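# Carry tube rack through self-closing doors onto desk

## Task

Move the tube rack from the counter, through the doors that swing shut by themselves, and set it on the desk standing upright with each tube seated all the way down in a hole. At the end both doors must be closed, the grippers must have released and backed away, no robot may have fallen or be left leaning, and neither the rack nor any tube may ever touch the floor. Any number of the three robots may be used.

## Robot and tools

Robots: three identical Hello Robot Stretch 4 units named r1, r2 and r3. Each has an omni-wheel base, a mast carrying a lift, an arm that telescopes straight forward, a three-joint wrist (yaw, pitch, roll) and a two-finger gripper. Each carries four cameras: <name>_head_camera, <name>_head_left_camera, <name>_head_right_camera and <name>_wrist_camera. A robot stands about 1.6 m tall; its base edge lies within 0.23 m of its base origin. Something may occasionally nudge loose objects.

Frames: every robot reports in its own base frame, origin on the floor below the base centre, x ahead, y to the left, z up. hand_pose is a point between the open fingertips in that frame; with all wrist joints at 0 its axes line up with the base axes, and the printed value may be somewhat off. The odometry frame is the base frame as it was when the scene began. Since each robot uses its own frames, relative placement of robots can only be judged from images, lidar_m and wrist_depth_mm.

execute_actions: argument actions is a list holding one action or nothing (empty list just returns state and pictures). The action is an object keyed by robot name; each robot gets base, joints, or both, plus optional pace and contact_limits, or else end_of_arm by itself. Everything in one action starts at once. Optional cameras lists camera names (or "all"); omitted or null means all, [] means none; an unknown name rejects the call. The pictures line gives the order of the returned images.
- base: exactly one relative move from where the base currently is: translate_m (metres, forward positive, -2 to 2), strafe_m (metres sideways, left positive, -2 to 2) or rotate_rad (radians, counter-clockwise from above positive, -3.2 to 3.2).
- joints: absolute targets by name. lift_m 0 to 1.2 m; arm_m 0 to 0.55 m; wrist_yaw_rad -1.134 to 4.276 (0 points ahead, positive turns left, 3.14 tucked back, over 3.4 the arm may obstruct); wrist_pitch_rad -1.117 to 4.259 (0 level, 1.57 pointing down); wrist_roll_rad -1.117 to 4.259 (0 puts fingers at equal height, positive turns clockwise viewed from behind); gripper_m -0.038 to 0.141 m fingertip gap (negative means fingers press together). Done tolerances: lift and arm 0.004, yaw and roll 0.02, pitch 0.05, gripper 0.004. Joint targets past a limit are clipped and reported; other bad values or keys reject the whole call.
- pace: "slow", "default", "fast", "max"; base speeds 0.1/0.3/0.4/0.6 m/s and turn rates 1/2/3/4 rad/s, reduced when the lift is above 0.2 m (down to 0.3 m/s and 1 rad/s at 1.2 m). Actions end after at most 15 s.
- contact_limits: {"arm_m": value} from 0 (gentlest) to 0.75 (firmest), default 0.5, the force at which an arm move halts.
- end_of_arm: "enable_torque" re-powers wrist or gripper motors that shut off.
A robot or joint left out of an action may keep pushing toward its previous target without that showing in the status. To unfold the wrist at the start, send lift_m 0.4 together with wrist_yaw_rad 0.

wait: seconds from 0 to 10; commands nothing and returns the same report as an empty action. zoom_image: camera plus region [x0, y0, x1, y1] in pixels of that camera's latest full image, top-left origin, at most 504 by 504. finished_scene: pass the current scene number; it is final and tells whether the task succeeded, so only call it when the goal is met and stable. Once a result reports a stop, later calls in the same reply are skipped.

Result lines: base_status and joint_status give how each motion ended: done (for the base, wheels turned the commanded amount even if slipping), off_target (resting short and possibly still pushing), contact_stop_at_<key> (hit something; lift, arm or wheels go limp, a limp lift may sag under load and a limp base may roll), limit_stop_at_<name>, time_out, torque_fault (wrist motor went limp; needs enable_torque). After these the old target is dropped. limit_stop_at_tilt means lean above 6 degrees; lift, arm and wheels go limp until it rights. limit_stop_at_own_body means a joint would strike the robot itself; move it away instead, and beware a raised (pitch below -0.2) and rolled wrist. on_its_own describes uncommanded behaviour; its 'held at' is a target, not a position. lidar_m: 12 distances in metres for 30-degree sectors, first straight ahead, counting counter-clockwise (4th left, 7th back, 10th right); '-' means nothing or closer than 0.25 m; it sees roughly 0.15 m up to robot height, misses glass and thin legs, and sees the other robots. wrist_depth_mm: 7x7 grid of median depths, 100 to 2000 mm, top-left first. base_odometry counts wheel rotation only; heading -3.142 to 3.142; a gap over about 0.1 rad between turned_by_wheels and turned_by_imu signals a bump or slip. base_tilt in degrees (forward and right positive) has a fixed bias up to 1.5. motor_effort is percent of maximum, peak in brackets; wheel positive means turning right; an effort at rest outside normal suggests a load or a push.

Gripping: command a gap smaller than the object; a smaller value squeezes harder and pulls the item toward the wrist. The gap reading and done do not prove a grip; a firm grip usually shows in gripper effort. If fingertips jam on a surface below, raise the lift.

Cautions: robots pressing on each other fails the run, and once bases touch even millimetres more is a hard press; nothing reports robot contact. Equal commands can differ by up to about 3 cm per metre between robots, which strains a shared load and can topple a robot. Avoid turning or driving with over 1 kg held and arm_m above 0.2, especially at fast paces; steady pushing or pulling, high grippers and firm contact limits also risk tipping. A level gripper holding over about 2 kg faults the wrist. Avoid drops, slips, slams and hard shoves, keep rack and tubes off the floor, and finish with grippers open and robots backed away.

Each tool is called after "Call:" as name([rows], argument=value, ...), one row to a line, values as JSON.

## Session

Call:
execute_actions(actions=[])

Scene clock: 0.00 s.
r1.base_odometry: x=+0.000 y=+0.000 heading=+0.000 (m, m, rad; r1's odometry frame)
r1.turned_by_wheels: +0.000 (rad since the last result)
r1.turned_by_imu: +0.000 (rad since the last result)
r1.base_tilt: forward=+1.1 right=-0.1 (deg)
r1.lidar_m: 0.74 0.76 1.02 1.33 1.37 1.82 1.60 2.73 1.90 1.80 1.14 0.78
r1.base_status: not commanded
r1.joint_positions: lift_m=+0.244 arm_m=+0.002 wrist_yaw_rad=+3.139 wrist_pitch_rad=-0.004 wrist_roll_rad=+0.010 gripper_m=+0.057
r1.joint_status: not commanded
r1.motor_effort: lift_m=+19 arm_m=-1 wrist_yaw_rad=+2 wrist_pitch_rad=-8 wrist_roll_rad=+0 gripper_m=-1 wheel_0=+0 wheel_1=+0 wheel_2=+1 (%)
r1.hand_pose: x=-0.1151 y=+0.0883 z=+0.4231 quat_wxyz=(+0.001, +0.002, +0.005, +1.000) (m; r1's base frame)
r1.wrist_depth_mm: - 143 - - - - 1661 / - 141 - - - - 1708 / - 122 172 - - - 1708 / 105 138 202 - - - 1708 / 138 156 - - - - 1756 / - - 1921 1808 224 1921 1618 / 1397 1308 1138 1182 1098 1229 1229
r2.base_odometry: x=+0.000 y=+0.000 heading=+0.000 (m, m, rad; r2's odometry frame)
r2.turned_by_wheels: +0.000 (rad since the last result)
r2.turned_by_imu: +0.000 (rad since the last result)
r2.base_tilt: forward=-0.3 right=+1.2 (deg)
r2.lidar_m: 1.75 1.76 1.25 1.20 1.24 1.42 1.33 1.38 1.86 2.86 2.60 1.87
r2.base_status: not commanded
r2.joint_positions: lift_m=+0.231 arm_m=-0.001 wrist_yaw_rad=+3.146 wrist_pitch_rad=+0.018 wrist_roll_rad=-0.016 gripper_m=+0.057
r2.joint_status: not commanded
r2.motor_effort: lift_m=+21 arm_m=-1 wrist_yaw_rad=+0 wrist_pitch_rad=-7 wrist_roll_rad=+2 gripper_m=+0 wheel_0=+0 wheel_1=+0 wheel_2=+0 (%)
r2.hand_pose: x=-0.1194 y=+0.0861 z=+0.4042 quat_wxyz=(-0.002, -0.009, -0.008, +1.000) (m; r2's base frame)
r2.wrist_depth_mm: - 146 1537 1499 1537 1499 1537 / - 124 144 1499 1499 1499 1537 / - 114 143 1499 1537 1537 1537 / - 121 155 1537 1537 1537 1537 / 142 141 1464 1499 1464 1499 1464 / 221 1464 1464 1499 211 1430 1464 / 219 1255 1042 1118 1078 976 1098
r3.base_odometry: x=+0.000 y=+0.000 heading=+0.000 (m, m, rad; r3's odometry frame)
r3.turned_by_wheels: +0.000 (rad since the last result)
r3.turned_by_imu: +0.000 (rad since the last result)
r3.base_tilt: forward=+0.3 right=+0.3 (deg)
r3.lidar_m: 1.56 1.96 1.24 1.11 1.10 1.39 1.40 1.43 1.79 1.97 2.08 2.47
r3.base_status: not commanded
r3.joint_positions: lift_m=+0.264 arm_m=+0.002 wrist_yaw_rad=+3.164 wrist_pitch_rad=+0.017 wrist_roll_rad=-0.019 gripper_m=+0.057
r3.joint_status: not commanded
r3.motor_effort: lift_m=+16 arm_m=+0 wrist_yaw_rad=+2 wrist_pitch_rad=-6 wrist_roll_rad=-2 gripper_m=-3 wheel_0=-1 wheel_1=+0 wheel_2=+0 (%)
r3.hand_pose: x=-0.1178 y=+0.0808 z=+0.4370 quat_wxyz=(-0.011, -0.008, -0.010, +1.000) (m; r3's base frame)
r3.wrist_depth_mm: - 138 - - - 1756 1308 / - 129 266 - - 1756 1308 / - 119 156 - - 1756 1308 / - 132 191 - - 1756 1308 / 135 178 - - - 1863 1308 / 1921 - 1661 - 211 1708 1336 / 1308 1281 1098 1255 1138 1182 1182
pictures: r1_head_camera, r1_head_left_camera, r1_head_right_camera, r1_wrist_camera, r2_head_camera, r2_head_left_camera, r2_head_right_camera, r2_wrist_camera, r3_head_camera, r3_head_left_camera, r3_head_right_camera, r3_wrist_camera
Images, in order (width x height): r1_head_camera 420x560, r1_head_left_camera 420x672, r1_head_right_camera 420x672, r1_wrist_camera 616x392, r2_head_camera 420x560, r2_head_left_camera 420x672, r2_head_right_camera 420x672, r2_wrist_camera 616x392, r3_head_camera 420x560, r3_head_left_camera 420x672, r3_head_right_camera 420x672, r3_wrist_camera 616x392.

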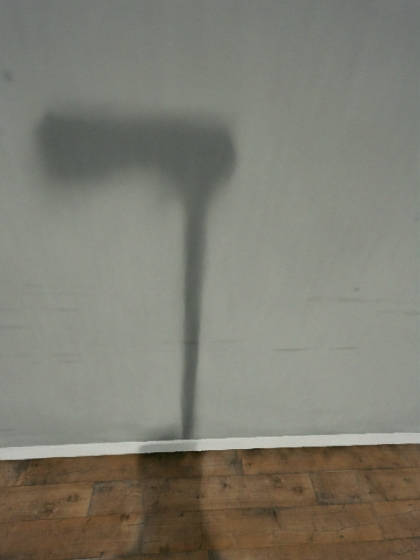

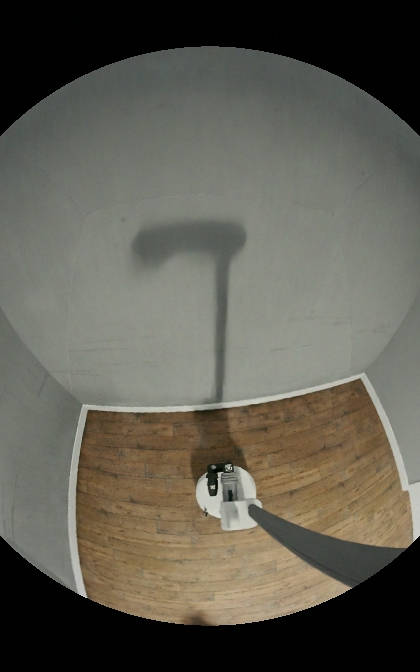

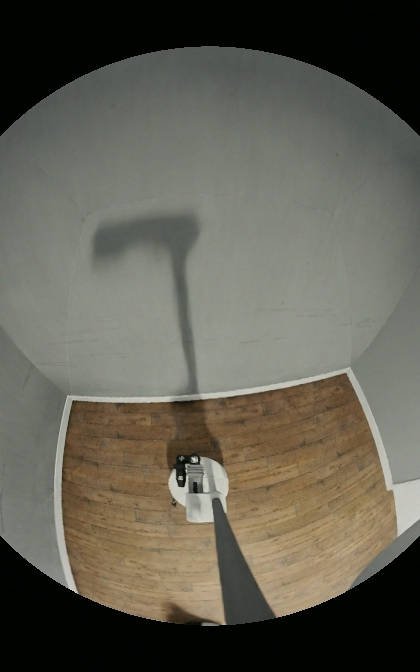

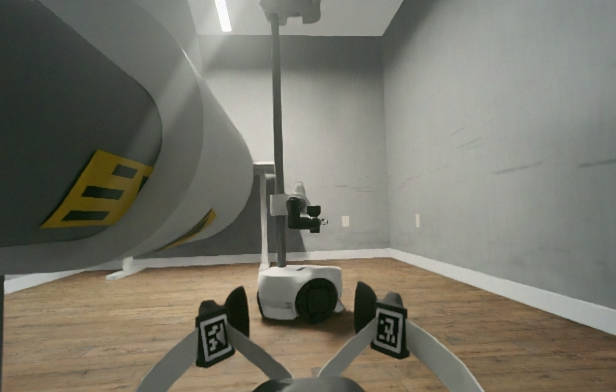

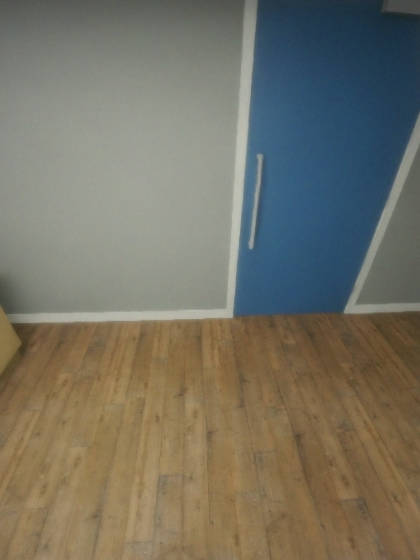

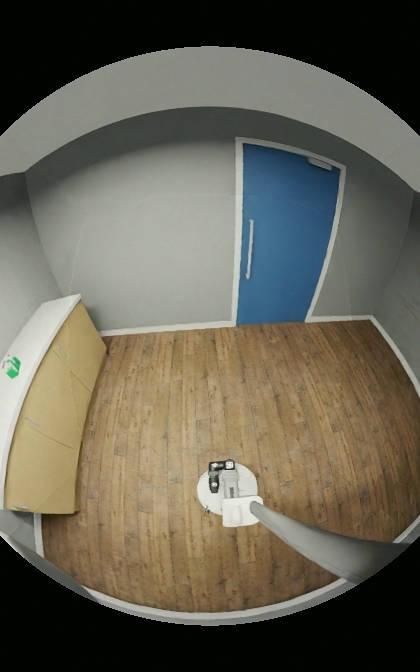

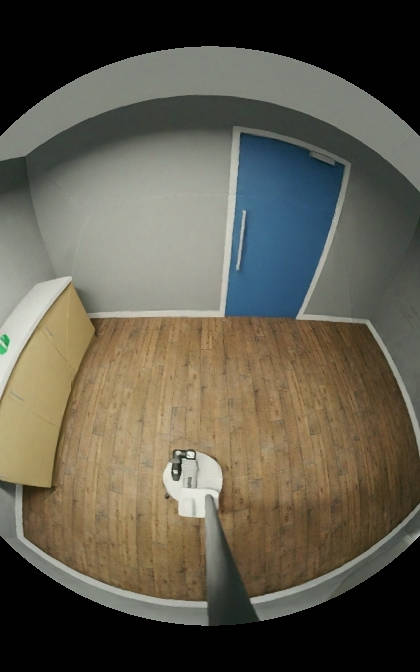

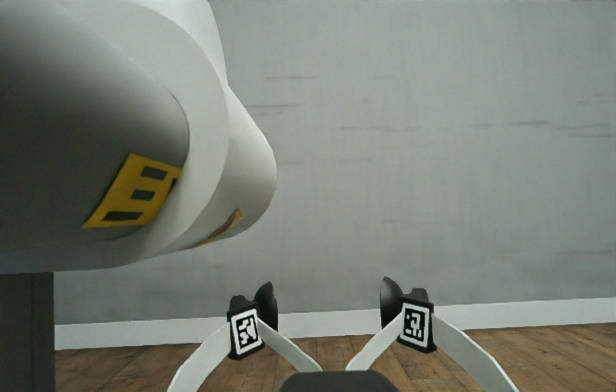

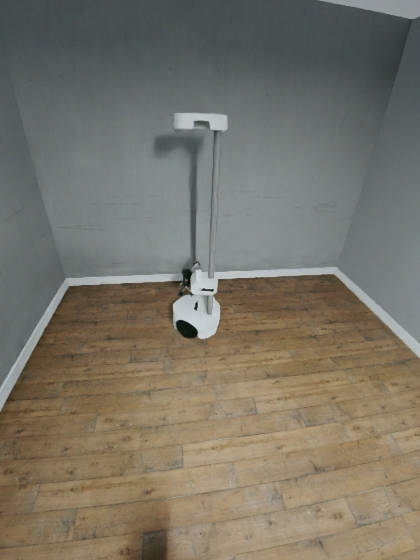

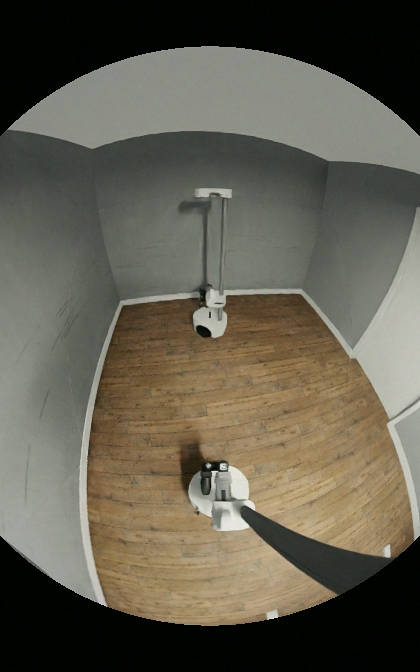

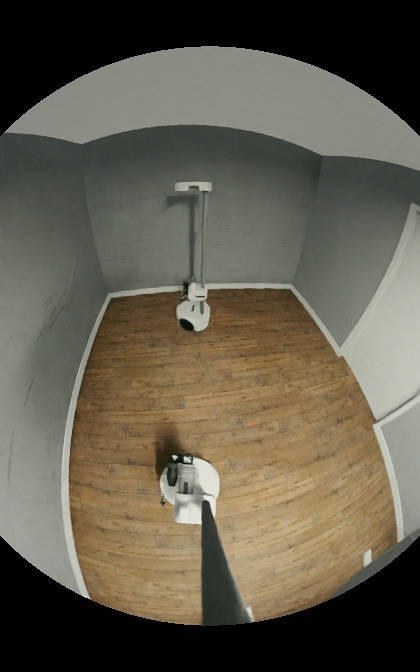

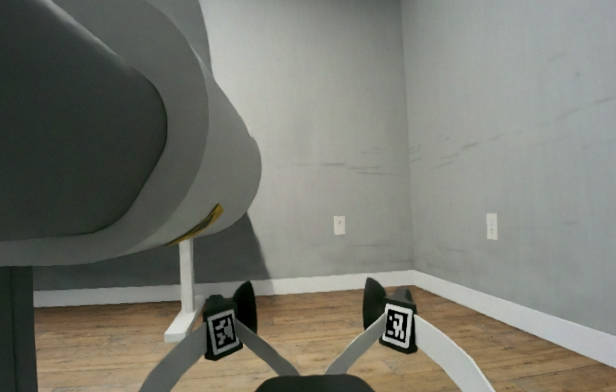

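Call:
execute_actions([
  {"r2":{"base":{"translate_m":0.6},"joints":{"lift_m":0.9,"wrist_yaw_rad":0,"gripper_m":0.12}},"r3":{"base":{"rotate_rad":-1.57}},"r1":{"base":{"rotate_rad":-1.57}}},
], cameras=[])

Call:
execute_actions([
  {"r2":{"base":{"rotate_rad":1.57}}},
], cameras=["r2_head_camera","r2_wrist_camera","r3_head_left_camera","r1_head_left_camera","r3_head_camera"])

Scene clock: 7.10 s.
r1.base_odometry: x=+0.000 y=+0.000 heading=-1.569 (m, m, rad; r1's odometry frame)
r1.turned_by_wheels: -1.569 (rad since the last result)
r1.turned_by_imu: -1.577 (rad since the last result)
r1.base_tilt: forward=+1.1 right=-0.1 (deg)
r1.lidar_m: 1.81 1.14 0.80 0.74 0.78 1.01 1.33 1.35 1.81 1.58 2.76 1.91
r1.base_status: done
r1.joint_positions: lift_m=+0.244 arm_m=+0.002 wrist_yaw_rad=+3.139 wrist_pitch_rad=-0.004 wrist_roll_rad=+0.010 gripper_m=+0.057
r1.joint_status: not commanded
r1.motor_effort: lift_m=+19(19) arm_m=-1(1) wrist_yaw_rad=+2(1) wrist_pitch_rad=-6(6) wrist_roll_rad=+0(1) gripper_m=-2(3) wheel_0=+5(9) wheel_1=+3(12) wheel_2=+3(11) (%)
r1.hand_pose: x=-0.1150 y=+0.0883 z=+0.4231 quat_wxyz=(+0.002, +0.002, +0.005, +1.000) (m; r1's base frame)
r1.wrist_depth_mm: - 143 1499 1537 1537 1255 891 / - 141 1499 1499 1537 1281 891 / - 122 172 1537 1537 1255 891 / 105 138 202 1499 1537 1281 904 / 138 156 1430 1499 1537 1281 904 / 1397 1397 1397 1464 224 1281 917 / 1366 1336 1118 1205 1098 1138 917
r2.base_odometry: x=+0.600 y=+0.000 heading=+0.000 (m, m, rad; r2's odometry frame)
r2.turned_by_wheels: +0.000 (rad since the last result)
r2.turned_by_imu: +0.000 (rad since the last result)
r2.base_tilt: forward=-0.3 right=+1.2 (deg)
r2.lidar_m: 1.18 1.21 1.29 1.22 1.27 2.03 1.95 2.01 2.71 2.84 1.72 1.18
r2.base_status: done
r2.joint_positions: lift_m=+0.900 arm_m=-0.001 wrist_yaw_rad=+0.000 wrist_pitch_rad=+0.018 wrist_roll_rad=-0.016 gripper_m=+0.120
r2.joint_status: all done
r2.motor_effort: lift_m=+24(24) arm_m=-1(1) wrist_yaw_rad=+0(6) wrist_pitch_rad=-7(7) wrist_roll_rad=+2(0) gripper_m=-1(1) wheel_0=+0(6) wheel_1=+0(2) wheel_2=+1(7) (%)
r2.hand_pose: x=+0.4579 y=-0.0874 z=+1.0727 quat_wxyz=(+1.000, -0.008, +0.009, +0.000) (m; r2's base frame)
r2.wrist_depth_mm: 991 1008 991 991 1008 1008 1008 / 976 991 1008 1008 991 991 991 / 991 991 976 991 991 991 991 / 991 976 976 946 976 976 960 / 991 960 976 976 960 976 976 / 960 991 976 946 960 216 946 / 946 946 946 166 960 960 960
r3.base_odometry: x=+0.000 y=+0.000 heading=-1.569 (m, m, rad; r3's odometry frame)
r3.turned_by_wheels: -1.569 (rad since the last result)
r3.turned_by_imu: -1.590 (rad since the last result)
r3.base_tilt: forward=+0.4 right=+0.3 (deg)
r3.lidar_m: 1.98 2.08 2.45 1.56 1.99 1.26 1.10 1.11 1.39 1.41 1.41 1.78
r3.base_status: done
r3.joint_positions: lift_m=+0.264 arm_m=+0.002 wrist_yaw_rad=+3.164 wrist_pitch_rad=+0.017 wrist_roll_rad=-0.019 gripper_m=+0.057
r3.joint_status: not commanded
r3.motor_effort: lift_m=+17(16) arm_m=+0(0) wrist_yaw_rad=+1(1) wrist_pitch_rad=-6(6) wrist_roll_rad=-1(1) gripper_m=-1(4) wheel_0=+5(10) wheel_1=+3(9) wheel_2=+4(14) (%)
r3.hand_pose: x=-0.1178 y=+0.0808 z=+0.4370 quat_wxyz=(-0.011, -0.008, -0.010, +1.000) (m; r3's base frame)
r3.wrist_depth_mm: - 138 1281 1336 1397 1464 1537 / - 129 266 1336 1366 1464 1499 / - 118 155 1308 1366 1430 1499 / - 132 191 1308 1336 1430 1464 / 135 178 1229 1281 1336 1397 1464 / 1160 1205 1229 1308 211 1397 1464 / 1138 1160 1098 1255 1138 1160 1205
pictures: none
No camera images: the call's "cameras" was empty. Leave "cameras" out to get every camera's image.

Scene clock: 9.20 s.
r1.base_odometry: x=+0.000 y=+0.000 heading=-1.569 (m, m, rad; r1's odometry frame)
r1.turned_by_wheels: +0.000 (rad since the last result)
r1.turned_by_imu: -0.001 (rad since the last result)
r1.base_tilt: forward=+1.1 right=+0.0 (deg)
r1.lidar_m: 1.80 1.17 0.77 0.74 0.76 1.01 1.33 1.36 1.79 1.59 2.76 1.93
r1.base_status: not commanded
r1.joint_positions: lift_m=+0.244 arm_m=+0.002 wrist_yaw_rad=+3.139 wrist_pitch_rad=-0.004 wrist_roll_rad=+0.010 gripper_m=+0.057
r1.joint_status: not commanded
r1.motor_effort: lift_m=+19(19) arm_m=-1(1) wrist_yaw_rad=+2(2) wrist_pitch_rad=-4(8) wrist_roll_rad=+0(1) gripper_m=-2(3) wheel_0=+5(5) wheel_1=+3(3) wheel_2=+4(4) (%)
r1.hand_pose: x=-0.1150 y=+0.0883 z=+0.4231 quat_wxyz=(+0.002, +0.002, +0.005, +1.000) (m; r1's base frame)
r1.wrist_depth_mm: - 143 1464 1537 1576 1255 891 / - 141 1499 1499 1537 1255 891 / - 122 172 1537 1537 1255 891 / 105 138 202 1499 1499 1255 904 / 138 156 1430 1499 1499 1281 904 / 1366 1397 1430 1464 224 1281 917 / 1366 1336 1138 1182 1078 1138 931
r2.base_odometry: x=+0.600 y=+0.000 heading=+1.570 (m, m, rad; r2's odometry frame)
r2.turned_by_wheels: +1.570 (rad since the last result)
r2.turned_by_imu: +1.569 (rad since the last result)
r2.base_tilt: forward=-0.4 right=+1.2 (deg)
r2.lidar_m: 1.22 1.25 2.04 1.95 2.01 2.69 2.90 1.75 1.20 1.18 1.24 1.29
r2.base_status: done
r2.joint_positions: lift_m=+0.900 arm_m=-0.001 wrist_yaw_rad=+0.000 wrist_pitch_rad=+0.018 wrist_roll_rad=-0.016 gripper_m=+0.120
r2.joint_status: not commanded
r2.motor_effort: lift_m=+23(24) arm_m=-1(1) wrist_yaw_rad=-1(1) wrist_pitch_rad=-8(7) wrist_roll_rad=+2(1) gripper_m=+0(3) wheel_0=-1(6) wheel_1=+0(5) wheel_2=+0(6) (%)
r2.hand_pose: x=+0.4579 y=-0.0874 z=+1.0728 quat_wxyz=(+1.000, -0.008, +0.009, +0.000) (m; r2's base frame)
r2.wrist_depth_mm: 1708 1708 1708 1708 1756 1708 1537 / 1708 1661 1708 1618 1661 1661 1537 / 1661 1661 1661 1618 1661 1661 1576 / 1618 1661 1661 1756 1618 1661 1618 / 1661 1618 1661 1661 1708 1661 1576 / 1025 1008 991 1008 1008 218 1008 / 1008 1008 1008 166 1025 1008 1008
r3.base_odometry: x=+0.000 y=+0.000 heading=-1.569 (m, m, rad; r3's odometry frame)
r3.turned_by_wheels: +0.000 (rad since the last result)
r3.turned_by_imu: +0.000 (rad since the last result)
r3.base_tilt: forward=+0.3 right=+0.3 (deg)
r3.lidar_m: 1.98 2.08 2.46 1.58 1.96 1.23 1.10 1.11 1.39 1.41 1.39 1.76
r3.base_status: not commanded
r3.joint_positions: lift_m=+0.264 arm_m=+0.002 wrist_yaw_rad=+3.164 wrist_pitch_rad=+0.017 wrist_roll_rad=-0.019 gripper_m=+0.057
r3.joint_status: not commanded
r3.motor_effort: lift_m=+17(17) arm_m=-1(0) wrist_yaw_rad=+1(2) wrist_pitch_rad=-5(6) wrist_roll_rad=-3(1) gripper_m=-4(2) wheel_0=+5(5) wheel_1=+3(3) wheel_2=+4(4) (%)
r3.hand_pose: x=-0.1178 y=+0.0808 z=+0.4370 quat_wxyz=(-0.011, -0.008, -0.010, +1.000) (m; r3's base frame)
r3.wrist_depth_mm: - 138 1308 1336 1397 1464 1537 / - 129 266 1308 1397 1430 1499 / - 119 156 1308 1397 1464 1499 / - 132 191 1308 1366 1430 1464 / 135 179 1255 1308 1336 1397 1464 / 1138 1205 1205 1308 211 1397 1430 / 1138 1160 1098 1281 1138 1182 1182
pictures: r1_head_left_camera, r2_head_camera, r2_wrist_camera, r3_head_camera, r3_head_left_camera
camera_calibration (this result's frames):
r2_wrist_camera: T_world_to_cam=[[0.0263342, -0.999347, -0.0247371, -0.0634077], [0.0227158, 0.0253375, -0.999421, 1.13268], [0.999395, 0.025757, 0.0233682, -0.254754], [0, 0, 0, 1]] pos_world=[0.23054, -0.085504, 1.13641]
Images, in order (width x height): r1_head_left_camera 420x672, r2_head_camera 420x560, r2_wrist_camera 616x392, r3_head_camera 420x560, r3_head_left_camera 420x672.

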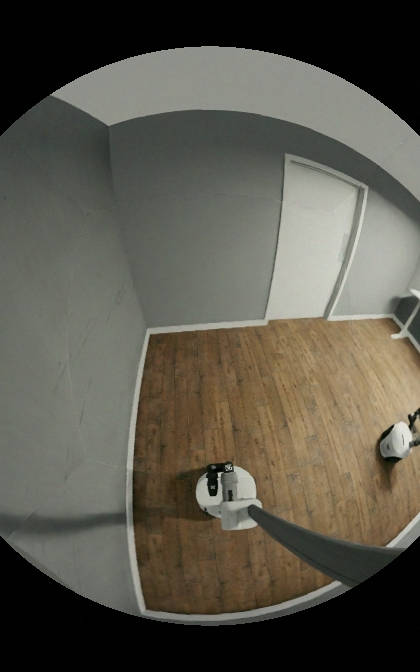

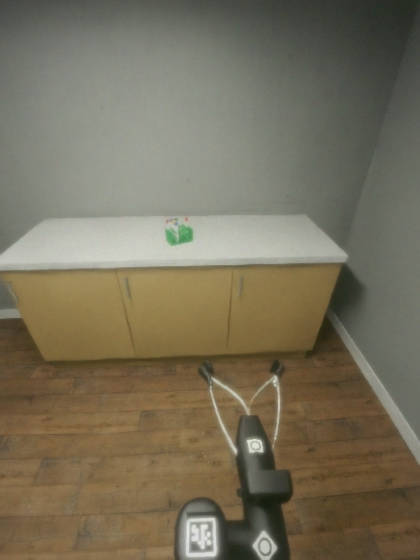

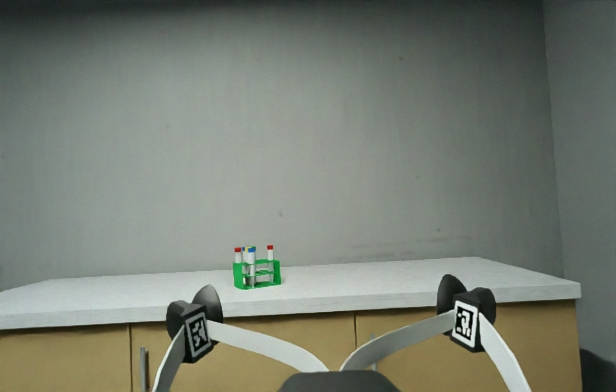

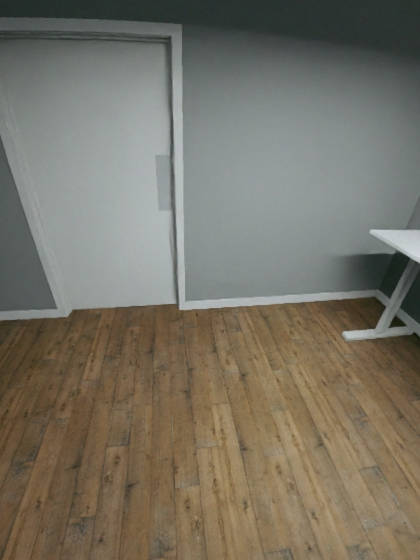

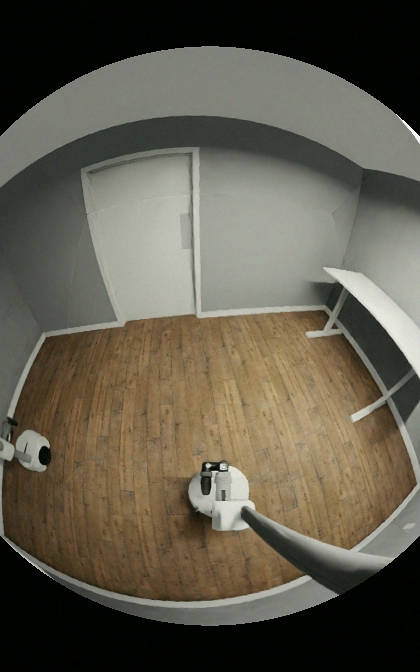

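Call:
execute_actions([
  {"r2":{"base":{"translate_m":0.6},"joints":{"wrist_pitch_rad":0.35}},"r3":{"base":{"strafe_m":0.62},"joints":{"lift_m":0.15},"pace":"fast"}},
], cameras=[])

Call:
execute_actions([
  {"r2":{"base":{"strafe_m":0.2}},"r3":{"base":{"translate_m":1.65},"pace":"fast"}},
], cameras=["r2_head_camera","r2_wrist_camera","r3_head_left_camera"])

Call:
zoom_image(camera="r2_wrist_camera", region=[200,80,420,280])

Scene clock: 20.67 s.
r1.base_odometry: x=+0.000 y=+0.000 heading=-1.569 (m, m, rad; r1's odometry frame)
r1.turned_by_wheels: +0.000 (rad since the last result)
r1.turned_by_imu: -0.002 (rad since the last result)
r1.base_tilt: forward=+1.0 right=+0.0 (deg)
r1.lidar_m: 1.80 1.15 0.80 0.74 0.77 1.01 1.33 1.37 1.84 0.96 2.76 1.91
r1.base_status: not commanded
r1.joint_positions: lift_m=+0.244 arm_m=+0.002 wrist_yaw_rad=+3.139 wrist_pitch_rad=-0.004 wrist_roll_rad=+0.010 gripper_m=+0.057
r1.joint_status: not commanded
r1.motor_effort: lift_m=+19(19) arm_m=-1(1) wrist_yaw_rad=+2(2) wrist_pitch_rad=-6(8) wrist_roll_rad=+0(0) gripper_m=-3(3) wheel_0=+5(5) wheel_1=+3(3) wheel_2=+3(3) (%)
r1.hand_pose: x=-0.1150 y=+0.0883 z=+0.4231 quat_wxyz=(+0.002, +0.002, +0.005, +1.000) (m; r1's base frame)
r1.wrist_depth_mm: - 143 1499 1537 1537 1255 904 / - 141 1464 1537 1537 1255 891 / - 122 172 1499 1537 1255 891 / 105 138 202 1499 1499 1255 904 / 137 156 1464 1464 1537 1281 904 / 1397 1397 1430 1464 224 1281 917 / 1366 1308 1138 1182 1118 1138 917
r2.base_odometry: x=+0.600 y=+0.600 heading=+1.570 (m, m, rad; r2's odometry frame)
r2.turned_by_wheels: +0.000 (rad since the last result)
r2.turned_by_imu: +0.000 (rad since the last result)
r2.base_tilt: forward=-0.3 right=+1.2 (deg)
r2.lidar_m: 0.61 0.63 0.86 1.96 2.01 2.70 3.54 1.73 1.22 1.17 0.92 0.64
r2.base_status: done
r2.joint_positions: lift_m=+0.900 arm_m=-0.001 wrist_yaw_rad=+0.000 wrist_pitch_rad=+0.352 wrist_roll_rad=-0.016 gripper_m=+0.120
r2.joint_status: all done
r2.motor_effort: lift_m=+23(23) arm_m=-1(1) wrist_yaw_rad=+0(0) wrist_pitch_rad=-7(8) wrist_roll_rad=+2(0) gripper_m=-2(1) wheel_0=+1(5) wheel_1=+0(4) wheel_2=+0(8) (%)
r2.hand_pose: x=+0.4402 y=-0.0874 z=+0.9786 quat_wxyz=(+0.985, -0.008, +0.175, +0.001) (m; r2's base frame)
r2.wrist_depth_mm: 931 931 946 960 946 960 991 / 976 976 991 976 991 991 991 / 1008 1008 1008 1042 1008 1025 1060 / 820 707 627 707 676 640 621 / 521 500 480 466 455 442 439 / 436 433 427 469 469 217 477 / 488 480 488 166 492 496 500
r3.base_odometry: x=+0.620 y=+0.001 heading=-1.569 (m, m, rad; r3's odometry frame)
r3.turned_by_wheels: +0.000 (rad since the last result)
r3.turned_by_imu: +0.002 (rad since the last result)
r3.base_tilt: forward=+0.3 right=+0.3 (deg)
r3.lidar_m: 1.95 1.90 2.11 0.92 1.13 1.37 1.21 1.23 1.51 2.02 2.03 2.10
r3.base_status: done
r3.joint_positions: lift_m=+0.150 arm_m=+0.002 wrist_yaw_rad=+3.164 wrist_pitch_rad=+0.017 wrist_roll_rad=-0.019 gripper_m=+0.057
r3.joint_status: all done
r3.motor_effort: lift_m=+14(16) arm_m=+0(0) wrist_yaw_rad=+1(1) wrist_pitch_rad=-6(6) wrist_roll_rad=-2(0) gripper_m=-3(3) wheel_0=-4(15) wheel_1=+1(17) wheel_2=+0(1) (%)
r3.hand_pose: x=-0.1178 y=+0.0808 z=+0.3237 quat_wxyz=(-0.012, -0.008, -0.010, +1.000) (m; r3's base frame)
r3.wrist_depth_mm: - 138 1397 1430 1499 1576 1618 / - 129 266 1430 1499 1576 1661 / - 119 155 1430 1499 1537 1661 / - 132 191 1397 1464 1537 1576 / 135 179 1336 1397 1464 1537 1618 / 1255 1281 1308 1366 211 1430 1366 / 991 1008 854 960 878 917 917
pictures: none
No camera images: the call's "cameras" was empty. Leave "cameras" out to get every camera's image.

Scene clock: 26.07 s.
r1.base_odometry: x=+0.000 y=+0.000 heading=-1.569 (m, m, rad; r1's odometry frame)
r1.turned_by_wheels: +0.000 (rad since the last result)
r1.turned_by_imu: -0.002 (rad since the last result)
r1.base_tilt: forward=+1.0 right=+0.0 (deg)
r1.lidar_m: 1.80 1.12 0.80 0.72 0.77 1.00 1.34 1.36 1.80 3.20 2.02 1.90
r1.base_status: not commanded
r1.joint_positions: lift_m=+0.244 arm_m=+0.002 wrist_yaw_rad=+3.139 wrist_pitch_rad=-0.004 wrist_roll_rad=+0.010 gripper_m=+0.057
r1.joint_status: not commanded
r1.motor_effort: lift_m=+19(19) arm_m=-1(1) wrist_yaw_rad=+2(2) wrist_pitch_rad=-9(9) wrist_roll_rad=+1(0) gripper_m=-3(2) wheel_0=+5(5) wheel_1=+3(3) wheel_2=+3(3) (%)
r1.hand_pose: x=-0.1150 y=+0.0883 z=+0.4231 quat_wxyz=(+0.002, +0.002, +0.005, +1.000) (m; r1's base frame)
r1.wrist_depth_mm: - 143 1499 1499 1576 1255 904 / - 141 1464 1499 1537 1229 891 / - 122 172 1464 1537 1281 904 / 105 138 202 1464 1537 1255 904 / 137 156 1464 1464 1537 1281 904 / 1430 1397 1430 1464 224 1281 917 / 1366 1336 1118 1182 1098 1138 917
r2.base_odometry: x=+0.400 y=+0.600 heading=+1.570 (m, m, rad; r2's odometry frame)
r2.turned_by_wheels: +0.000 (rad since the last result)
r2.turned_by_imu: +0.001 (rad since the last result)
r2.base_tilt: forward=-0.3 right=+1.2 (deg)
r2.lidar_m: 0.60 0.63 0.85 1.76 1.84 2.44 3.54 2.02 1.44 1.35 0.90 0.65
r2.base_status: done
r2.joint_positions: lift_m=+0.900 arm_m=-0.001 wrist_yaw_rad=+0.000 wrist_pitch_rad=+0.352 wrist_roll_rad=-0.016 gripper_m=+0.120
r2.joint_status: not commanded
r2.motor_effort: lift_m=+23(23) arm_m=-1(1) wrist_yaw_rad=+0(0) wrist_pitch_rad=-7(6) wrist_roll_rad=+2(2) gripper_m=-3(2) wheel_0=+0(12) wheel_1=+0(8) wheel_2=+0(4) (%)
r2.hand_pose: x=+0.4402 y=-0.0874 z=+0.9786 quat_wxyz=(+0.985, -0.008, +0.175, +0.001) (m; r2's base frame)
r2.wrist_depth_mm: 931 946 946 931 960 946 976 / 960 976 976 976 1008 1008 976 / 1025 991 1008 1008 1025 1008 1025 / 820 778 750 591 661 634 615 / 512 500 484 469 455 436 433 / 427 427 421 462 462 218 473 / 469 466 480 166 480 488 484
r3.base_odometry: x=+0.623 y=-1.649 heading=-1.569 (m, m, rad; r3's odometry frame)
r3.turned_by_wheels: +0.001 (rad since the last result)
r3.turned_by_imu: -0.003 (rad since the last result)
r3.base_tilt: forward=+0.3 right=+0.3 (deg)
r3.lidar_m: 0.33 0.32 0.41 0.66 2.20 1.91 2.84 2.87 1.97 1.76 0.46 0.35
r3.base_status: done
r3.joint_positions: lift_m=+0.150 arm_m=+0.002 wrist_yaw_rad=+3.164 wrist_pitch_rad=+0.017 wrist_roll_rad=-0.019 gripper_m=+0.057
r3.joint_status: not commanded
r3.motor_effort: lift_m=+14(14) arm_m=+0(0) wrist_yaw_rad=+1(1) wrist_pitch_rad=-6(6) wrist_roll_rad=+0(0) gripper_m=-3(1) wheel_0=+4(11) wheel_1=+2(10) wheel_2=+0(19) (%)
r3.hand_pose: x=-0.1178 y=+0.0808 z=+0.3237 quat_wxyz=(-0.012, -0.008, -0.010, +1.000) (m; r3's base frame)
r3.wrist_depth_mm: - 138 - - - - - / - 129 267 - - - - / - 119 155 - - - - / - 132 191 - - - - / 135 178 - - - - 1756 / 1464 1661 1308 1576 211 1430 1397 / 991 1008 854 960 878 917 917
pictures: r2_head_camera, r2_wrist_camera, r3_head_left_camera
camera_calibration (this result's frames):
r2_wrist_camera: T_world_to_cam=[[0.0166668, -0.999351, -0.031945, -0.0539996], [-0.306128, 0.0253148, -0.951654, 1.1369], [0.951844, 0.0256402, -0.305507, 0.107837], [0, 0, 0, 1]] pos_world=[0.246294, -0.08551, 1.11316]
Images, in order (width x height): r2_head_camera 420x560, r2_wrist_camera 616x392, r3_head_left_camera 420x672.

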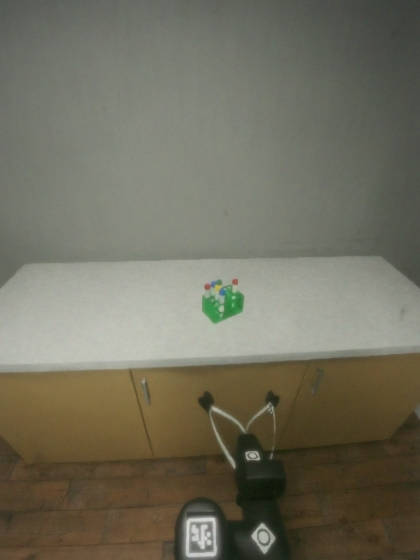

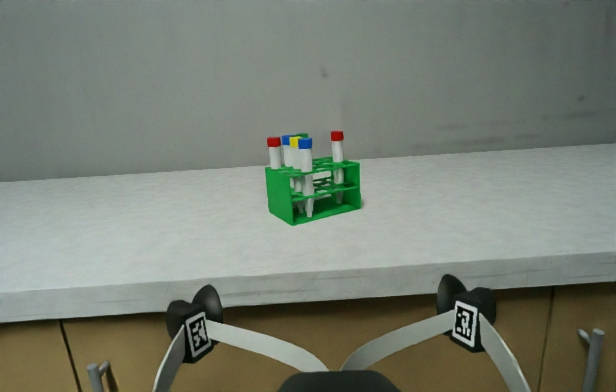

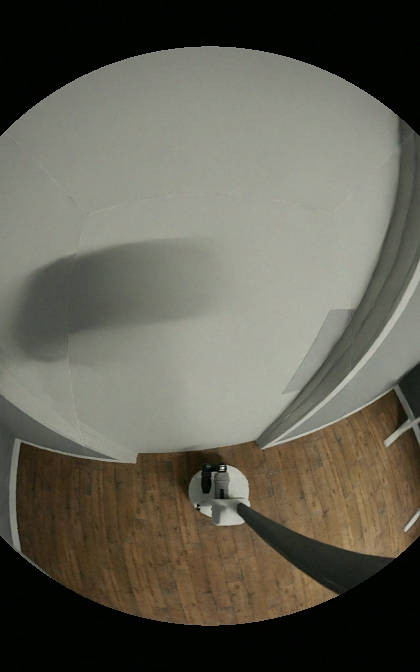

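Region (200, 80, 420, 280) of r2_wrist_camera's 616x392 image, scaled by 2.291; it fills the top 458 rows of this view, and the rest is white.

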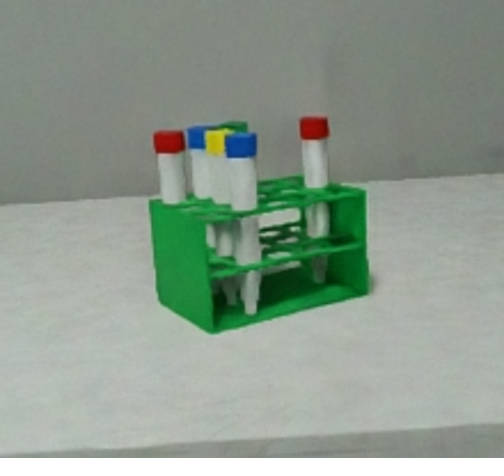

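Call:
execute_actions([
  {"r2":{"base":{"rotate_rad":0.57},"joints":{"wrist_pitch_rad":0.1,"gripper_m":0.141,"lift_m":0.84}},"r3":{"base":{"translate_m":0.5},"pace":"slow"},"r1":{"base":{"strafe_m":-0.9}}},
], cameras=[])

Call:
execute_actions([
  {"r2":{"base":{"strafe_m":-0.44}},"r3":{"base":{"translate_m":0.5},"pace":"slow"},"r1":{"base":{"translate_m":1.0}}},
], cameras=["r2_head_camera","r2_wrist_camera","r3_head_left_camera","r1_head_left_camera"])

Scene clock: 39.20 s.
r1.base_odometry: x=-0.900 y=-0.002 heading=-1.569 (m, m, rad; r1's odometry frame)
r1.turned_by_wheels: +0.000 (rad since the last result)
r1.turned_by_imu: -0.004 (rad since the last result)
r1.base_tilt: forward=+1.0 right=+0.0 (deg)
r1.lidar_m: 1.84 1.91 1.74 1.64 1.68 1.36 1.28 1.33 1.72 2.32 2.37 1.99
r1.base_status: done
r1.joint_positions: lift_m=+0.244 arm_m=+0.002 wrist_yaw_rad=+3.139 wrist_pitch_rad=-0.004 wrist_roll_rad=+0.010 gripper_m=+0.057
r1.joint_status: not commanded
r1.motor_effort: lift_m=+19(19) arm_m=-1(1) wrist_yaw_rad=+2(2) wrist_pitch_rad=-7(7) wrist_roll_rad=+1(0) gripper_m=-3(2) wheel_0=+4(17) wheel_1=-2(12) wheel_2=+0(2) (%)
r1.hand_pose: x=-0.1150 y=+0.0883 z=+0.4231 quat_wxyz=(+0.002, +0.002, +0.005, +1.000) (m; r1's base frame)
r1.wrist_depth_mm: - 143 1464 1499 1499 1537 1537 / - 141 1430 1464 1499 1499 1576 / - 122 173 1430 1464 1499 1537 / 105 138 202 1430 1464 1499 1537 / 138 156 1397 1430 1499 1464 1537 / 1336 1366 1366 1430 224 1464 1499 / 1336 1336 1138 1182 1098 1229 1229
r2.base_odometry: x=+0.400 y=+0.600 heading=+2.140 (m, m, rad; r2's odometry frame)
r2.turned_by_wheels: +0.570 (rad since the last result)
r2.turned_by_imu: +0.571 (rad since the last result)
r2.base_tilt: forward=-0.3 right=+1.2 (deg)
r2.lidar_m: 0.63 0.89 1.76 1.84 2.55 3.49 1.93 1.42 1.36 0.88 0.63 0.60
r2.base_status: done
r2.joint_positions: lift_m=+0.840 arm_m=-0.001 wrist_yaw_rad=+0.000 wrist_pitch_rad=+0.102 wrist_roll_rad=-0.016 gripper_m=+0.141
r2.joint_status: all done
r2.motor_effort: lift_m=+17(23) arm_m=-1(1) wrist_yaw_rad=+0(0) wrist_pitch_rad=-8(11) wrist_roll_rad=+1(1) gripper_m=+2(3) wheel_0=+0(9) wheel_1=-1(5) wheel_2=+2(7) (%)
r2.hand_pose: x=+0.4564 y=-0.0874 z=+0.9890 quat_wxyz=(+0.999, -0.008, +0.051, +0.000) (m; r2's base frame)
r2.wrist_depth_mm: 1576 1618 1366 1160 1042 891 831 / 1576 1661 1366 1182 1008 917 842 / 1576 1708 1397 1182 1042 917 831 / 1537 1708 1397 1205 1060 931 842 / 1537 1661 904 842 798 741 699 / 1618 654 517 477 452 200 424 / 1576 691 559 164 387 353 324
r3.base_odometry: x=+0.624 y=-2.148 heading=-1.568 (m, m, rad; r3's odometry frame)
r3.turned_by_wheels: +0.001 (rad since the last result)
r3.turned_by_imu: +0.086 (rad since the last result)
r3.base_tilt: forward=+0.3 right=+0.3 (deg)
r3.lidar_m: 0.25 - 0.25 0.26 0.64 2.03 1.95 3.40 0.33 0.33 0.87 0.32
r3.base_status: done
r3.joint_positions: lift_m=+0.150 arm_m=+0.002 wrist_yaw_rad=+3.183 wrist_pitch_rad=+0.017 wrist_roll_rad=-0.019 gripper_m=+0.057
r3.joint_status: not commanded
r3.on_its_own: wrist_yaw_rad is at rest, and its effort (-52) is outside its rest range (-13 to +13)
r3.motor_effort: lift_m=+16(16) arm_m=+1(1) wrist_yaw_rad=-52(69) wrist_pitch_rad=-7(7) wrist_roll_rad=-1(2) gripper_m=-3(3) wheel_0=+11(26) wheel_1=+15(23) wheel_2=-17(27) (%)
r3.hand_pose: x=-0.1194 y=+0.0755 z=+0.3234 quat_wxyz=(-0.021, -0.008, -0.010, +1.000) (m; r3's base frame)
r3.wrist_depth_mm: - 137 - - - - - / - 119 145 - - - - / - 116 139 - - - - / - 128 171 - - - - / 135 139 - - - - - / 1397 1661 1281 1576 211 1430 1430 / 917 1008 854 976 878 917 917
pictures: none
No camera images: the call's "cameras" was empty. Leave "cameras" out to get every camera's image.

Scene clock: 45.47 s.
r1.base_odometry: x=-0.898 y=-1.001 heading=-1.568 (m, m, rad; r1's odometry frame)
r1.turned_by_wheels: +0.001 (rad since the last result)
r1.turned_by_imu: -0.002 (rad since the last result)
r1.base_tilt: forward=+1.1 right=+0.0 (deg)
r1.lidar_m: 0.86 0.88 1.19 1.69 1.74 2.31 2.25 2.32 2.39 2.25 1.33 1.24
r1.base_status: done
r1.joint_positions: lift_m=+0.244 arm_m=+0.002 wrist_yaw_rad=+3.139 wrist_pitch_rad=-0.004 wrist_roll_rad=+0.010 gripper_m=+0.057
r1.joint_status: not commanded
r1.motor_effort: lift_m=+20(19) arm_m=-1(1) wrist_yaw_rad=+2(2) wrist_pitch_rad=-7(6) wrist_roll_rad=+1(1) gripper_m=-3(2) wheel_0=+5(11) wheel_1=+4(11) wheel_2=-2(13) (%)
r1.hand_pose: x=-0.1150 y=+0.0883 z=+0.4231 quat_wxyz=(+0.002, +0.002, +0.005, +1.000) (m; r1's base frame)
r1.wrist_depth_mm: - 142 - - - - - / - 141 - - - - - / - 122 172 - - - - / 105 138 202 - - - - / 137 156 - - - - - / - - 1921 - 225 1921 1921 / 1366 1336 1138 1182 1098 1229 1229
r2.base_odometry: x=+0.771 y=+0.838 heading=+2.140 (m, m, rad; r2's odometry frame)
r2.turned_by_wheels: +0.000 (rad since the last result)
r2.turned_by_imu: +0.001 (rad since the last result)
r2.base_tilt: forward=-0.3 right=+1.2 (deg)
r2.lidar_m: 0.40 0.56 2.14 2.22 3.11 3.74 1.37 1.03 0.99 0.55 0.39 0.38
r2.base_status: done
r2.joint_positions: lift_m=+0.840 arm_m=-0.001 wrist_yaw_rad=+0.000 wrist_pitch_rad=+0.102 wrist_roll_rad=-0.016 gripper_m=+0.141
r2.joint_status: not commanded
r2.motor_effort: lift_m=+18(18) arm_m=-1(1) wrist_yaw_rad=+0(0) wrist_pitch_rad=-7(7) wrist_roll_rad=+1(2) gripper_m=+0(0) wheel_0=+0(9) wheel_1=+1(9) wheel_2=+2(4) (%)
r2.hand_pose: x=+0.4564 y=-0.0874 z=+0.9890 quat_wxyz=(+0.999, -0.008, +0.051, +0.000) (m; r2's base frame)
r2.wrist_depth_mm: 1576 1281 1060 917 798 707 634 / 1576 1281 1078 904 809 715 654 / 1708 1308 1078 931 798 715 640 / 1708 1336 1118 931 820 741 661 / 1499 976 891 445 788 715 647 / 535 508 439 421 418 200 424 / 366 324 312 163 291 294 304
r3.base_odometry: x=+0.626 y=-2.648 heading=-1.568 (m, m, rad; r3's odometry frame)
r3.turned_by_wheels: +0.001 (rad since the last result)
r3.turned_by_imu: -0.002 (rad since the last result)
r3.base_tilt: forward=+0.3 right=+0.2 (deg)
r3.lidar_m: 1.63 0.25 1.76 0.25 0.29 0.82 1.47 0.64 0.74 0.79 0.83 1.08
r3.base_status: done
r3.joint_positions: lift_m=+0.150 arm_m=+0.002 wrist_yaw_rad=+3.165 wrist_pitch_rad=+0.017 wrist_roll_rad=-0.019 gripper_m=+0.057
r3.joint_status: not commanded
r3.motor_effort: lift_m=+16(16) arm_m=+0(1) wrist_yaw_rad=+1(58) wrist_pitch_rad=-7(7) wrist_roll_rad=+0(0) gripper_m=-2(5) wheel_0=+8(14) wheel_1=+11(18) wheel_2=-11(28) (%)
r3.hand_pose: x=-0.1179 y=+0.0807 z=+0.3234 quat_wxyz=(-0.012, -0.008, -0.010, +1.000) (m; r3's base frame)
r3.wrist_depth_mm: - 138 - - - - 809 / - 129 266 - - - 820 / - 119 156 - - - 831 / - 131 191 - - - 854 / 135 179 - - 1618 - 854 / 654 1661 1308 1576 211 1430 866 / 654 991 842 976 878 904 831
pictures: r1_head_left_camera, r2_head_camera, r2_wrist_camera, r3_head_left_camera
camera_calibration (this result's frames):
r2_wrist_camera: T_world_to_cam=[[0.0239909, -0.999351, -0.026852, -0.0623311], [-0.0615158, 0.0253332, -0.997785, 1.08572], [0.997818, 0.0255896, -0.0608681, -0.167307], [0, 0, 0, 1]] pos_world=[0.235227, -0.0855142, 1.07146]
Images, in order (width x height): r1_head_left_camera 420x672, r2_head_camera 420x560, r2_wrist_camera 616x392, r3_head_left_camera 420x672.

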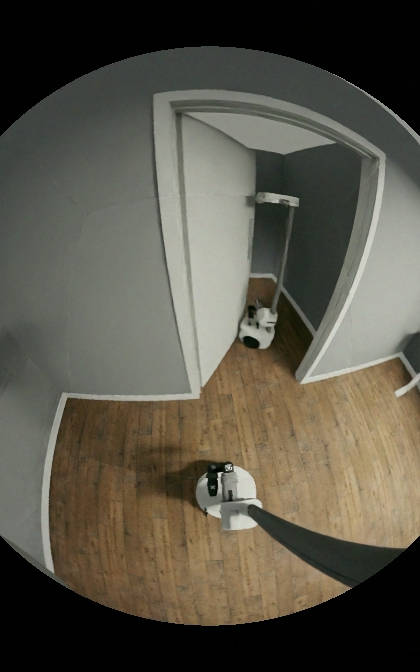

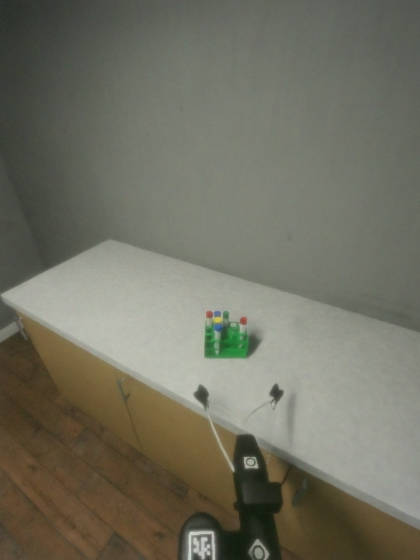

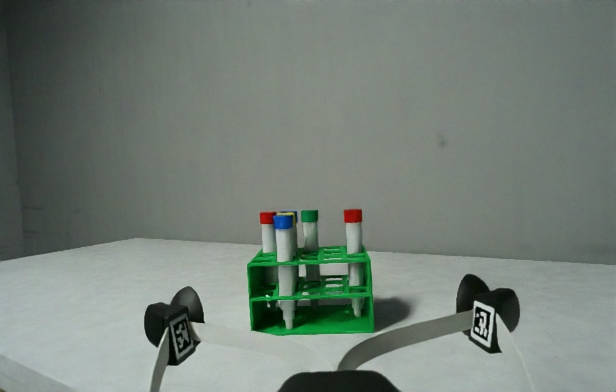

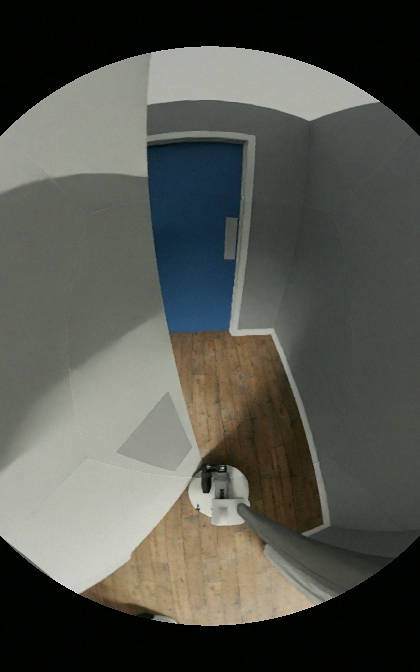

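Call:
execute_actions([
  {"r2":{"base":{"strafe_m":0.012},"joints":{"lift_m":0.8}},"r3":{"base":{"rotate_rad":-0.07}},"r1":{"base":{"strafe_m":-0.35},"joints":{"lift_m":0.15}}},
], cameras=[])

Call:
execute_actions([
  {"r2":{"joints":{"arm_m":0.13},"pace":"slow"},"r3":{"base":{"translate_m":1.0}},"r1":{"base":{"translate_m":1.0},"pace":"slow"}},
], cameras=["r2_head_camera","r2_wrist_camera","r3_head_left_camera","r1_head_left_camera"])

Scene clock: 55.07 s.
r1.base_odometry: x=-1.247 y=-1.002 heading=-1.568 (m, m, rad; r1's odometry frame)
r1.turned_by_wheels: +0.000 (rad since the last result)
r1.turned_by_imu: -0.002 (rad since the last result)
r1.base_tilt: forward=+1.1 right=+0.0 (deg)
r1.lidar_m: 1.29 0.99 1.21 2.05 2.09 2.40 2.25 2.33 2.04 1.91 1.35 1.05
r1.base_status: done
r1.joint_positions: lift_m=+0.150 arm_m=+0.002 wrist_yaw_rad=+3.139 wrist_pitch_rad=-0.004 wrist_roll_rad=+0.010 gripper_m=+0.057
r1.joint_status: all done
r1.motor_effort: lift_m=+17(17) arm_m=-1(1) wrist_yaw_rad=+2(2) wrist_pitch_rad=-7(7) wrist_roll_rad=+1(1) gripper_m=-3(1) wheel_0=+5(13) wheel_1=+0(9) wheel_2=+0(2) (%)
r1.hand_pose: x=-0.1150 y=+0.0883 z=+0.3296 quat_wxyz=(+0.002, +0.002, +0.005, +1.000) (m; r1's base frame)
r1.wrist_depth_mm: - 143 - - - - - / - 141 - - - - - / - 122 172 - - - - / 105 137 202 - - - - / 137 156 - - - - - / 1863 1808 1464 1661 224 1576 1537 / 1118 1042 904 960 878 976 976
r2.base_odometry: x=+0.761 y=+0.831 heading=+2.140 (m, m, rad; r2's odometry frame)
r2.turned_by_wheels: +0.000 (rad since the last result)
r2.turned_by_imu: +0.001 (rad since the last result)
r2.base_tilt: forward=-0.3 right=+1.2 (deg)
r2.lidar_m: 0.42 0.57 2.13 2.22 3.09 3.72 1.39 1.04 0.98 0.57 0.41 0.38
r2.base_status: done
r2.joint_positions: lift_m=+0.800 arm_m=-0.001 wrist_yaw_rad=+0.000 wrist_pitch_rad=+0.102 wrist_roll_rad=-0.016 gripper_m=+0.141
r2.joint_status: all done
r2.motor_effort: lift_m=+17(20) arm_m=-1(1) wrist_yaw_rad=+0(0) wrist_pitch_rad=-7(7) wrist_roll_rad=+2(1) gripper_m=+1(1) wheel_0=-1(6) wheel_1=+1(7) wheel_2=+0(1) (%)
r2.hand_pose: x=+0.4564 y=-0.0874 z=+0.9491 quat_wxyz=(+0.999, -0.008, +0.051, +0.000) (m; r2's base frame)
r2.wrist_depth_mm: 1618 1281 1078 917 798 723 654 / 1618 1308 1078 931 798 723 661 / 1618 1308 1118 946 809 732 647 / 1661 1308 1098 452 798 723 654 / 788 732 654 452 512 559 530 / 394 377 338 353 338 200 319 / 370 274 236 164 218 218 229
r3.base_odometry: x=+0.626 y=-2.647 heading=-1.636 (m, m, rad; r3's odometry frame)
r3.turned_by_wheels: -0.069 (rad since the last result)
r3.turned_by_imu: -0.070 (rad since the last result)
r3.base_tilt: forward=+0.3 right=+0.3 (deg)
r3.lidar_m: 1.66 1.69 1.83 0.25 0.29 0.66 1.39 0.63 0.72 0.81 0.82 1.02
r3.base_status: done
r3.joint_positions: lift_m=+0.150 arm_m=+0.002 wrist_yaw_rad=+3.165 wrist_pitch_rad=+0.017 wrist_roll_rad=-0.019 gripper_m=+0.057
r3.joint_status: not commanded
r3.motor_effort: lift_m=+16(16) arm_m=+0(0) wrist_yaw_rad=+0(0) wrist_pitch_rad=-7(7) wrist_roll_rad=-1(0) gripper_m=-4(5) wheel_0=+5(11) wheel_1=+12(15) wheel_2=-1(9) (%)
r3.hand_pose: x=-0.1179 y=+0.0807 z=+0.3234 quat_wxyz=(-0.012, -0.008, -0.010, +1.000) (m; r3's base frame)
r3.wrist_depth_mm: - 138 - - - - 496 / - 129 266 - - - 525 / - 119 155 - - - 559 / - 132 191 - - - 591 / 135 179 - 1661 - - 615 / 691 1618 1281 1537 211 1430 634 / 699 991 842 976 866 904 640
pictures: none
No camera images: the call's "cameras" was empty. Leave "cameras" out to get every camera's image.

action 0: r1: "base": translate_m = 1.0 would last too long for one action: at the pace "slow" translate_m can be at most 0.766 in either direction: name a faster pace, or command the rest in another action

Call:
execute_actions([
  {"r2":{"joints":{"arm_m":0.13},"pace":"slow"},"r3":{"base":{"translate_m":1.2}},"r1":{"base":{"translate_m":0.6}}},
], cameras=["r2_head_camera","r2_wrist_camera","r3_head_left_camera","r1_head_left_camera"])

Scene clock: 64.93 s.
r1.base_odometry: x=-1.246 y=-1.602 heading=-1.568 (m, m, rad; r1's odometry frame)
r1.turned_by_wheels: +0.001 (rad since the last result)
r1.turned_by_imu: -0.003 (rad since the last result)
r1.base_tilt: forward=+1.1 right=-0.1 (deg)
r1.lidar_m: 0.40 0.42 0.51 0.96 2.15 2.82 2.86 2.94 2.03 1.49 0.58 0.45
r1.base_status: done
r1.joint_positions: lift_m=+0.150 arm_m=+0.002 wrist_yaw_rad=+3.139 wrist_pitch_rad=-0.004 wrist_roll_rad=+0.010 gripper_m=+0.057
r1.joint_status: not commanded
r1.motor_effort: lift_m=+16(17) arm_m=-1(1) wrist_yaw_rad=+2(2) wrist_pitch_rad=-8(5) wrist_roll_rad=+1(1) gripper_m=-2(2) wheel_0=+6(11) wheel_1=+5(5) wheel_2=-2(13) (%)
r1.hand_pose: x=-0.1150 y=+0.0883 z=+0.3296 quat_wxyz=(+0.002, +0.002, +0.005, +1.000) (m; r1's base frame)
r1.wrist_depth_mm: - 143 - - - - - / - 141 - - - - - / - 122 172 - - - - / 105 138 202 - - - - / 138 156 - - - - - / 1863 1756 1464 1661 224 1618 1499 / 1118 1060 904 960 866 976 976
r2.base_odometry: x=+0.761 y=+0.831 heading=+2.140 (m, m, rad; r2's odometry frame)
r2.turned_by_wheels: +0.000 (rad since the last result)
r2.turned_by_imu: +0.001 (rad since the last result)
r2.base_tilt: forward=-0.3 right=+1.2 (deg)
r2.lidar_m: 0.44 0.57 2.12 2.22 3.09 3.73 1.42 1.04 0.99 0.57 0.40 0.37
r2.base_status: not commanded
r2.joint_positions: lift_m=+0.800 arm_m=+0.129 wrist_yaw_rad=+0.000 wrist_pitch_rad=+0.102 wrist_roll_rad=-0.016 gripper_m=+0.141
r2.joint_status: all done
r2.motor_effort: lift_m=+17(17) arm_m=+7(6) wrist_yaw_rad=+0(0) wrist_pitch_rad=-7(8) wrist_roll_rad=+2(1) gripper_m=+0(2) wheel_0=-1(1) wheel_1=+1(1) wheel_2=+0(0) (%)
r2.hand_pose: x=+0.5867 y=-0.0874 z=+0.9491 quat_wxyz=(+0.999, -0.008, +0.051, +0.000) (m; r2's base frame)
r2.wrist_depth_mm: 1397 1098 917 778 691 615 554 / 1430 1138 931 798 699 621 559 / 1397 1118 917 798 707 621 564 / 1464 1138 960 319 691 634 569 / 768 723 574 306 300 554 525 / 394 379 258 278 282 200 314 / 263 241 232 163 216 217 227
r3.base_odometry: x=+0.548 y=-3.845 heading=-1.636 (m, m, rad; r3's odometry frame)
r3.turned_by_wheels: +0.000 (rad since the last result)
r3.turned_by_imu: -0.003 (rad since the last result)
r3.base_tilt: forward=+0.2 right=+0.3 (deg)
r3.lidar_m: 0.45 0.51 0.65 1.13 1.41 1.79 1.66 1.12 0.72 0.61 0.63 0.48
r3.base_status: done
r3.joint_positions: lift_m=+0.150 arm_m=+0.002 wrist_yaw_rad=+3.165 wrist_pitch_rad=+0.017 wrist_roll_rad=-0.019 gripper_m=+0.057
r3.joint_status: not commanded
r3.motor_effort: lift_m=+16(17) arm_m=+1(1) wrist_yaw_rad=+1(1) wrist_pitch_rad=-7(7) wrist_roll_rad=+0(0) gripper_m=-4(5) wheel_0=+6(9) wheel_1=+2(13) wheel_2=-3(19) (%)
r3.hand_pose: x=-0.1179 y=+0.0808 z=+0.3234 quat_wxyz=(-0.012, -0.008, -0.010, +1.000) (m; r3's base frame)
r3.wrist_depth_mm: - 138 1863 1983 - - 1661 / - 129 265 1983 - - 1708 / - 119 155 1921 - - 1756 / - 132 191 1921 - - 1708 / 135 179 1863 1921 - - 1708 / 1308 1618 1308 1576 211 1430 1366 / 991 1008 842 976 878 904 917
pictures: r1_head_left_camera, r2_head_camera, r2_wrist_camera, r3_head_left_camera
camera_calibration (this result's frames):
r2_wrist_camera: T_world_to_cam=[[0.0239909, -0.999351, -0.0268519, -0.0665289], [-0.0615101, 0.0253332, -0.997785, 1.05393], [0.997818, 0.0255894, -0.0608625, -0.299767], [0, 0, 0, 1]] pos_world=[0.365536, -0.0855142, 1.03156]
Images, in order (width x height): r1_head_left_camera 420x672, r2_head_camera 420x560, r2_wrist_camera 616x392, r3_head_left_camera 420x672.

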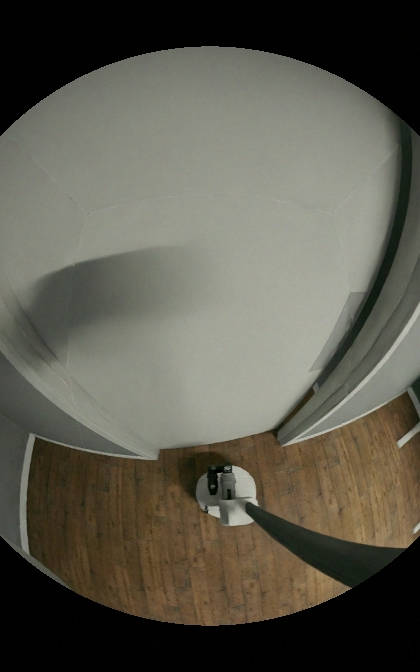

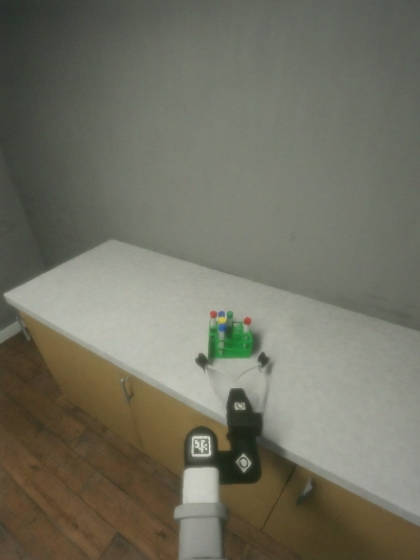

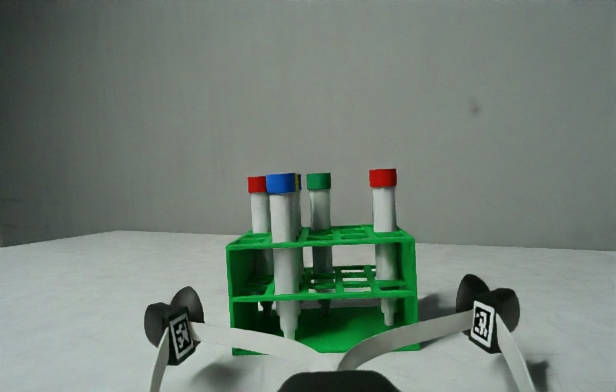

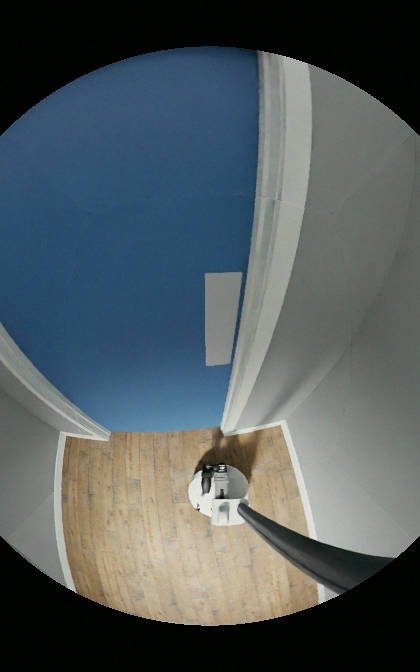

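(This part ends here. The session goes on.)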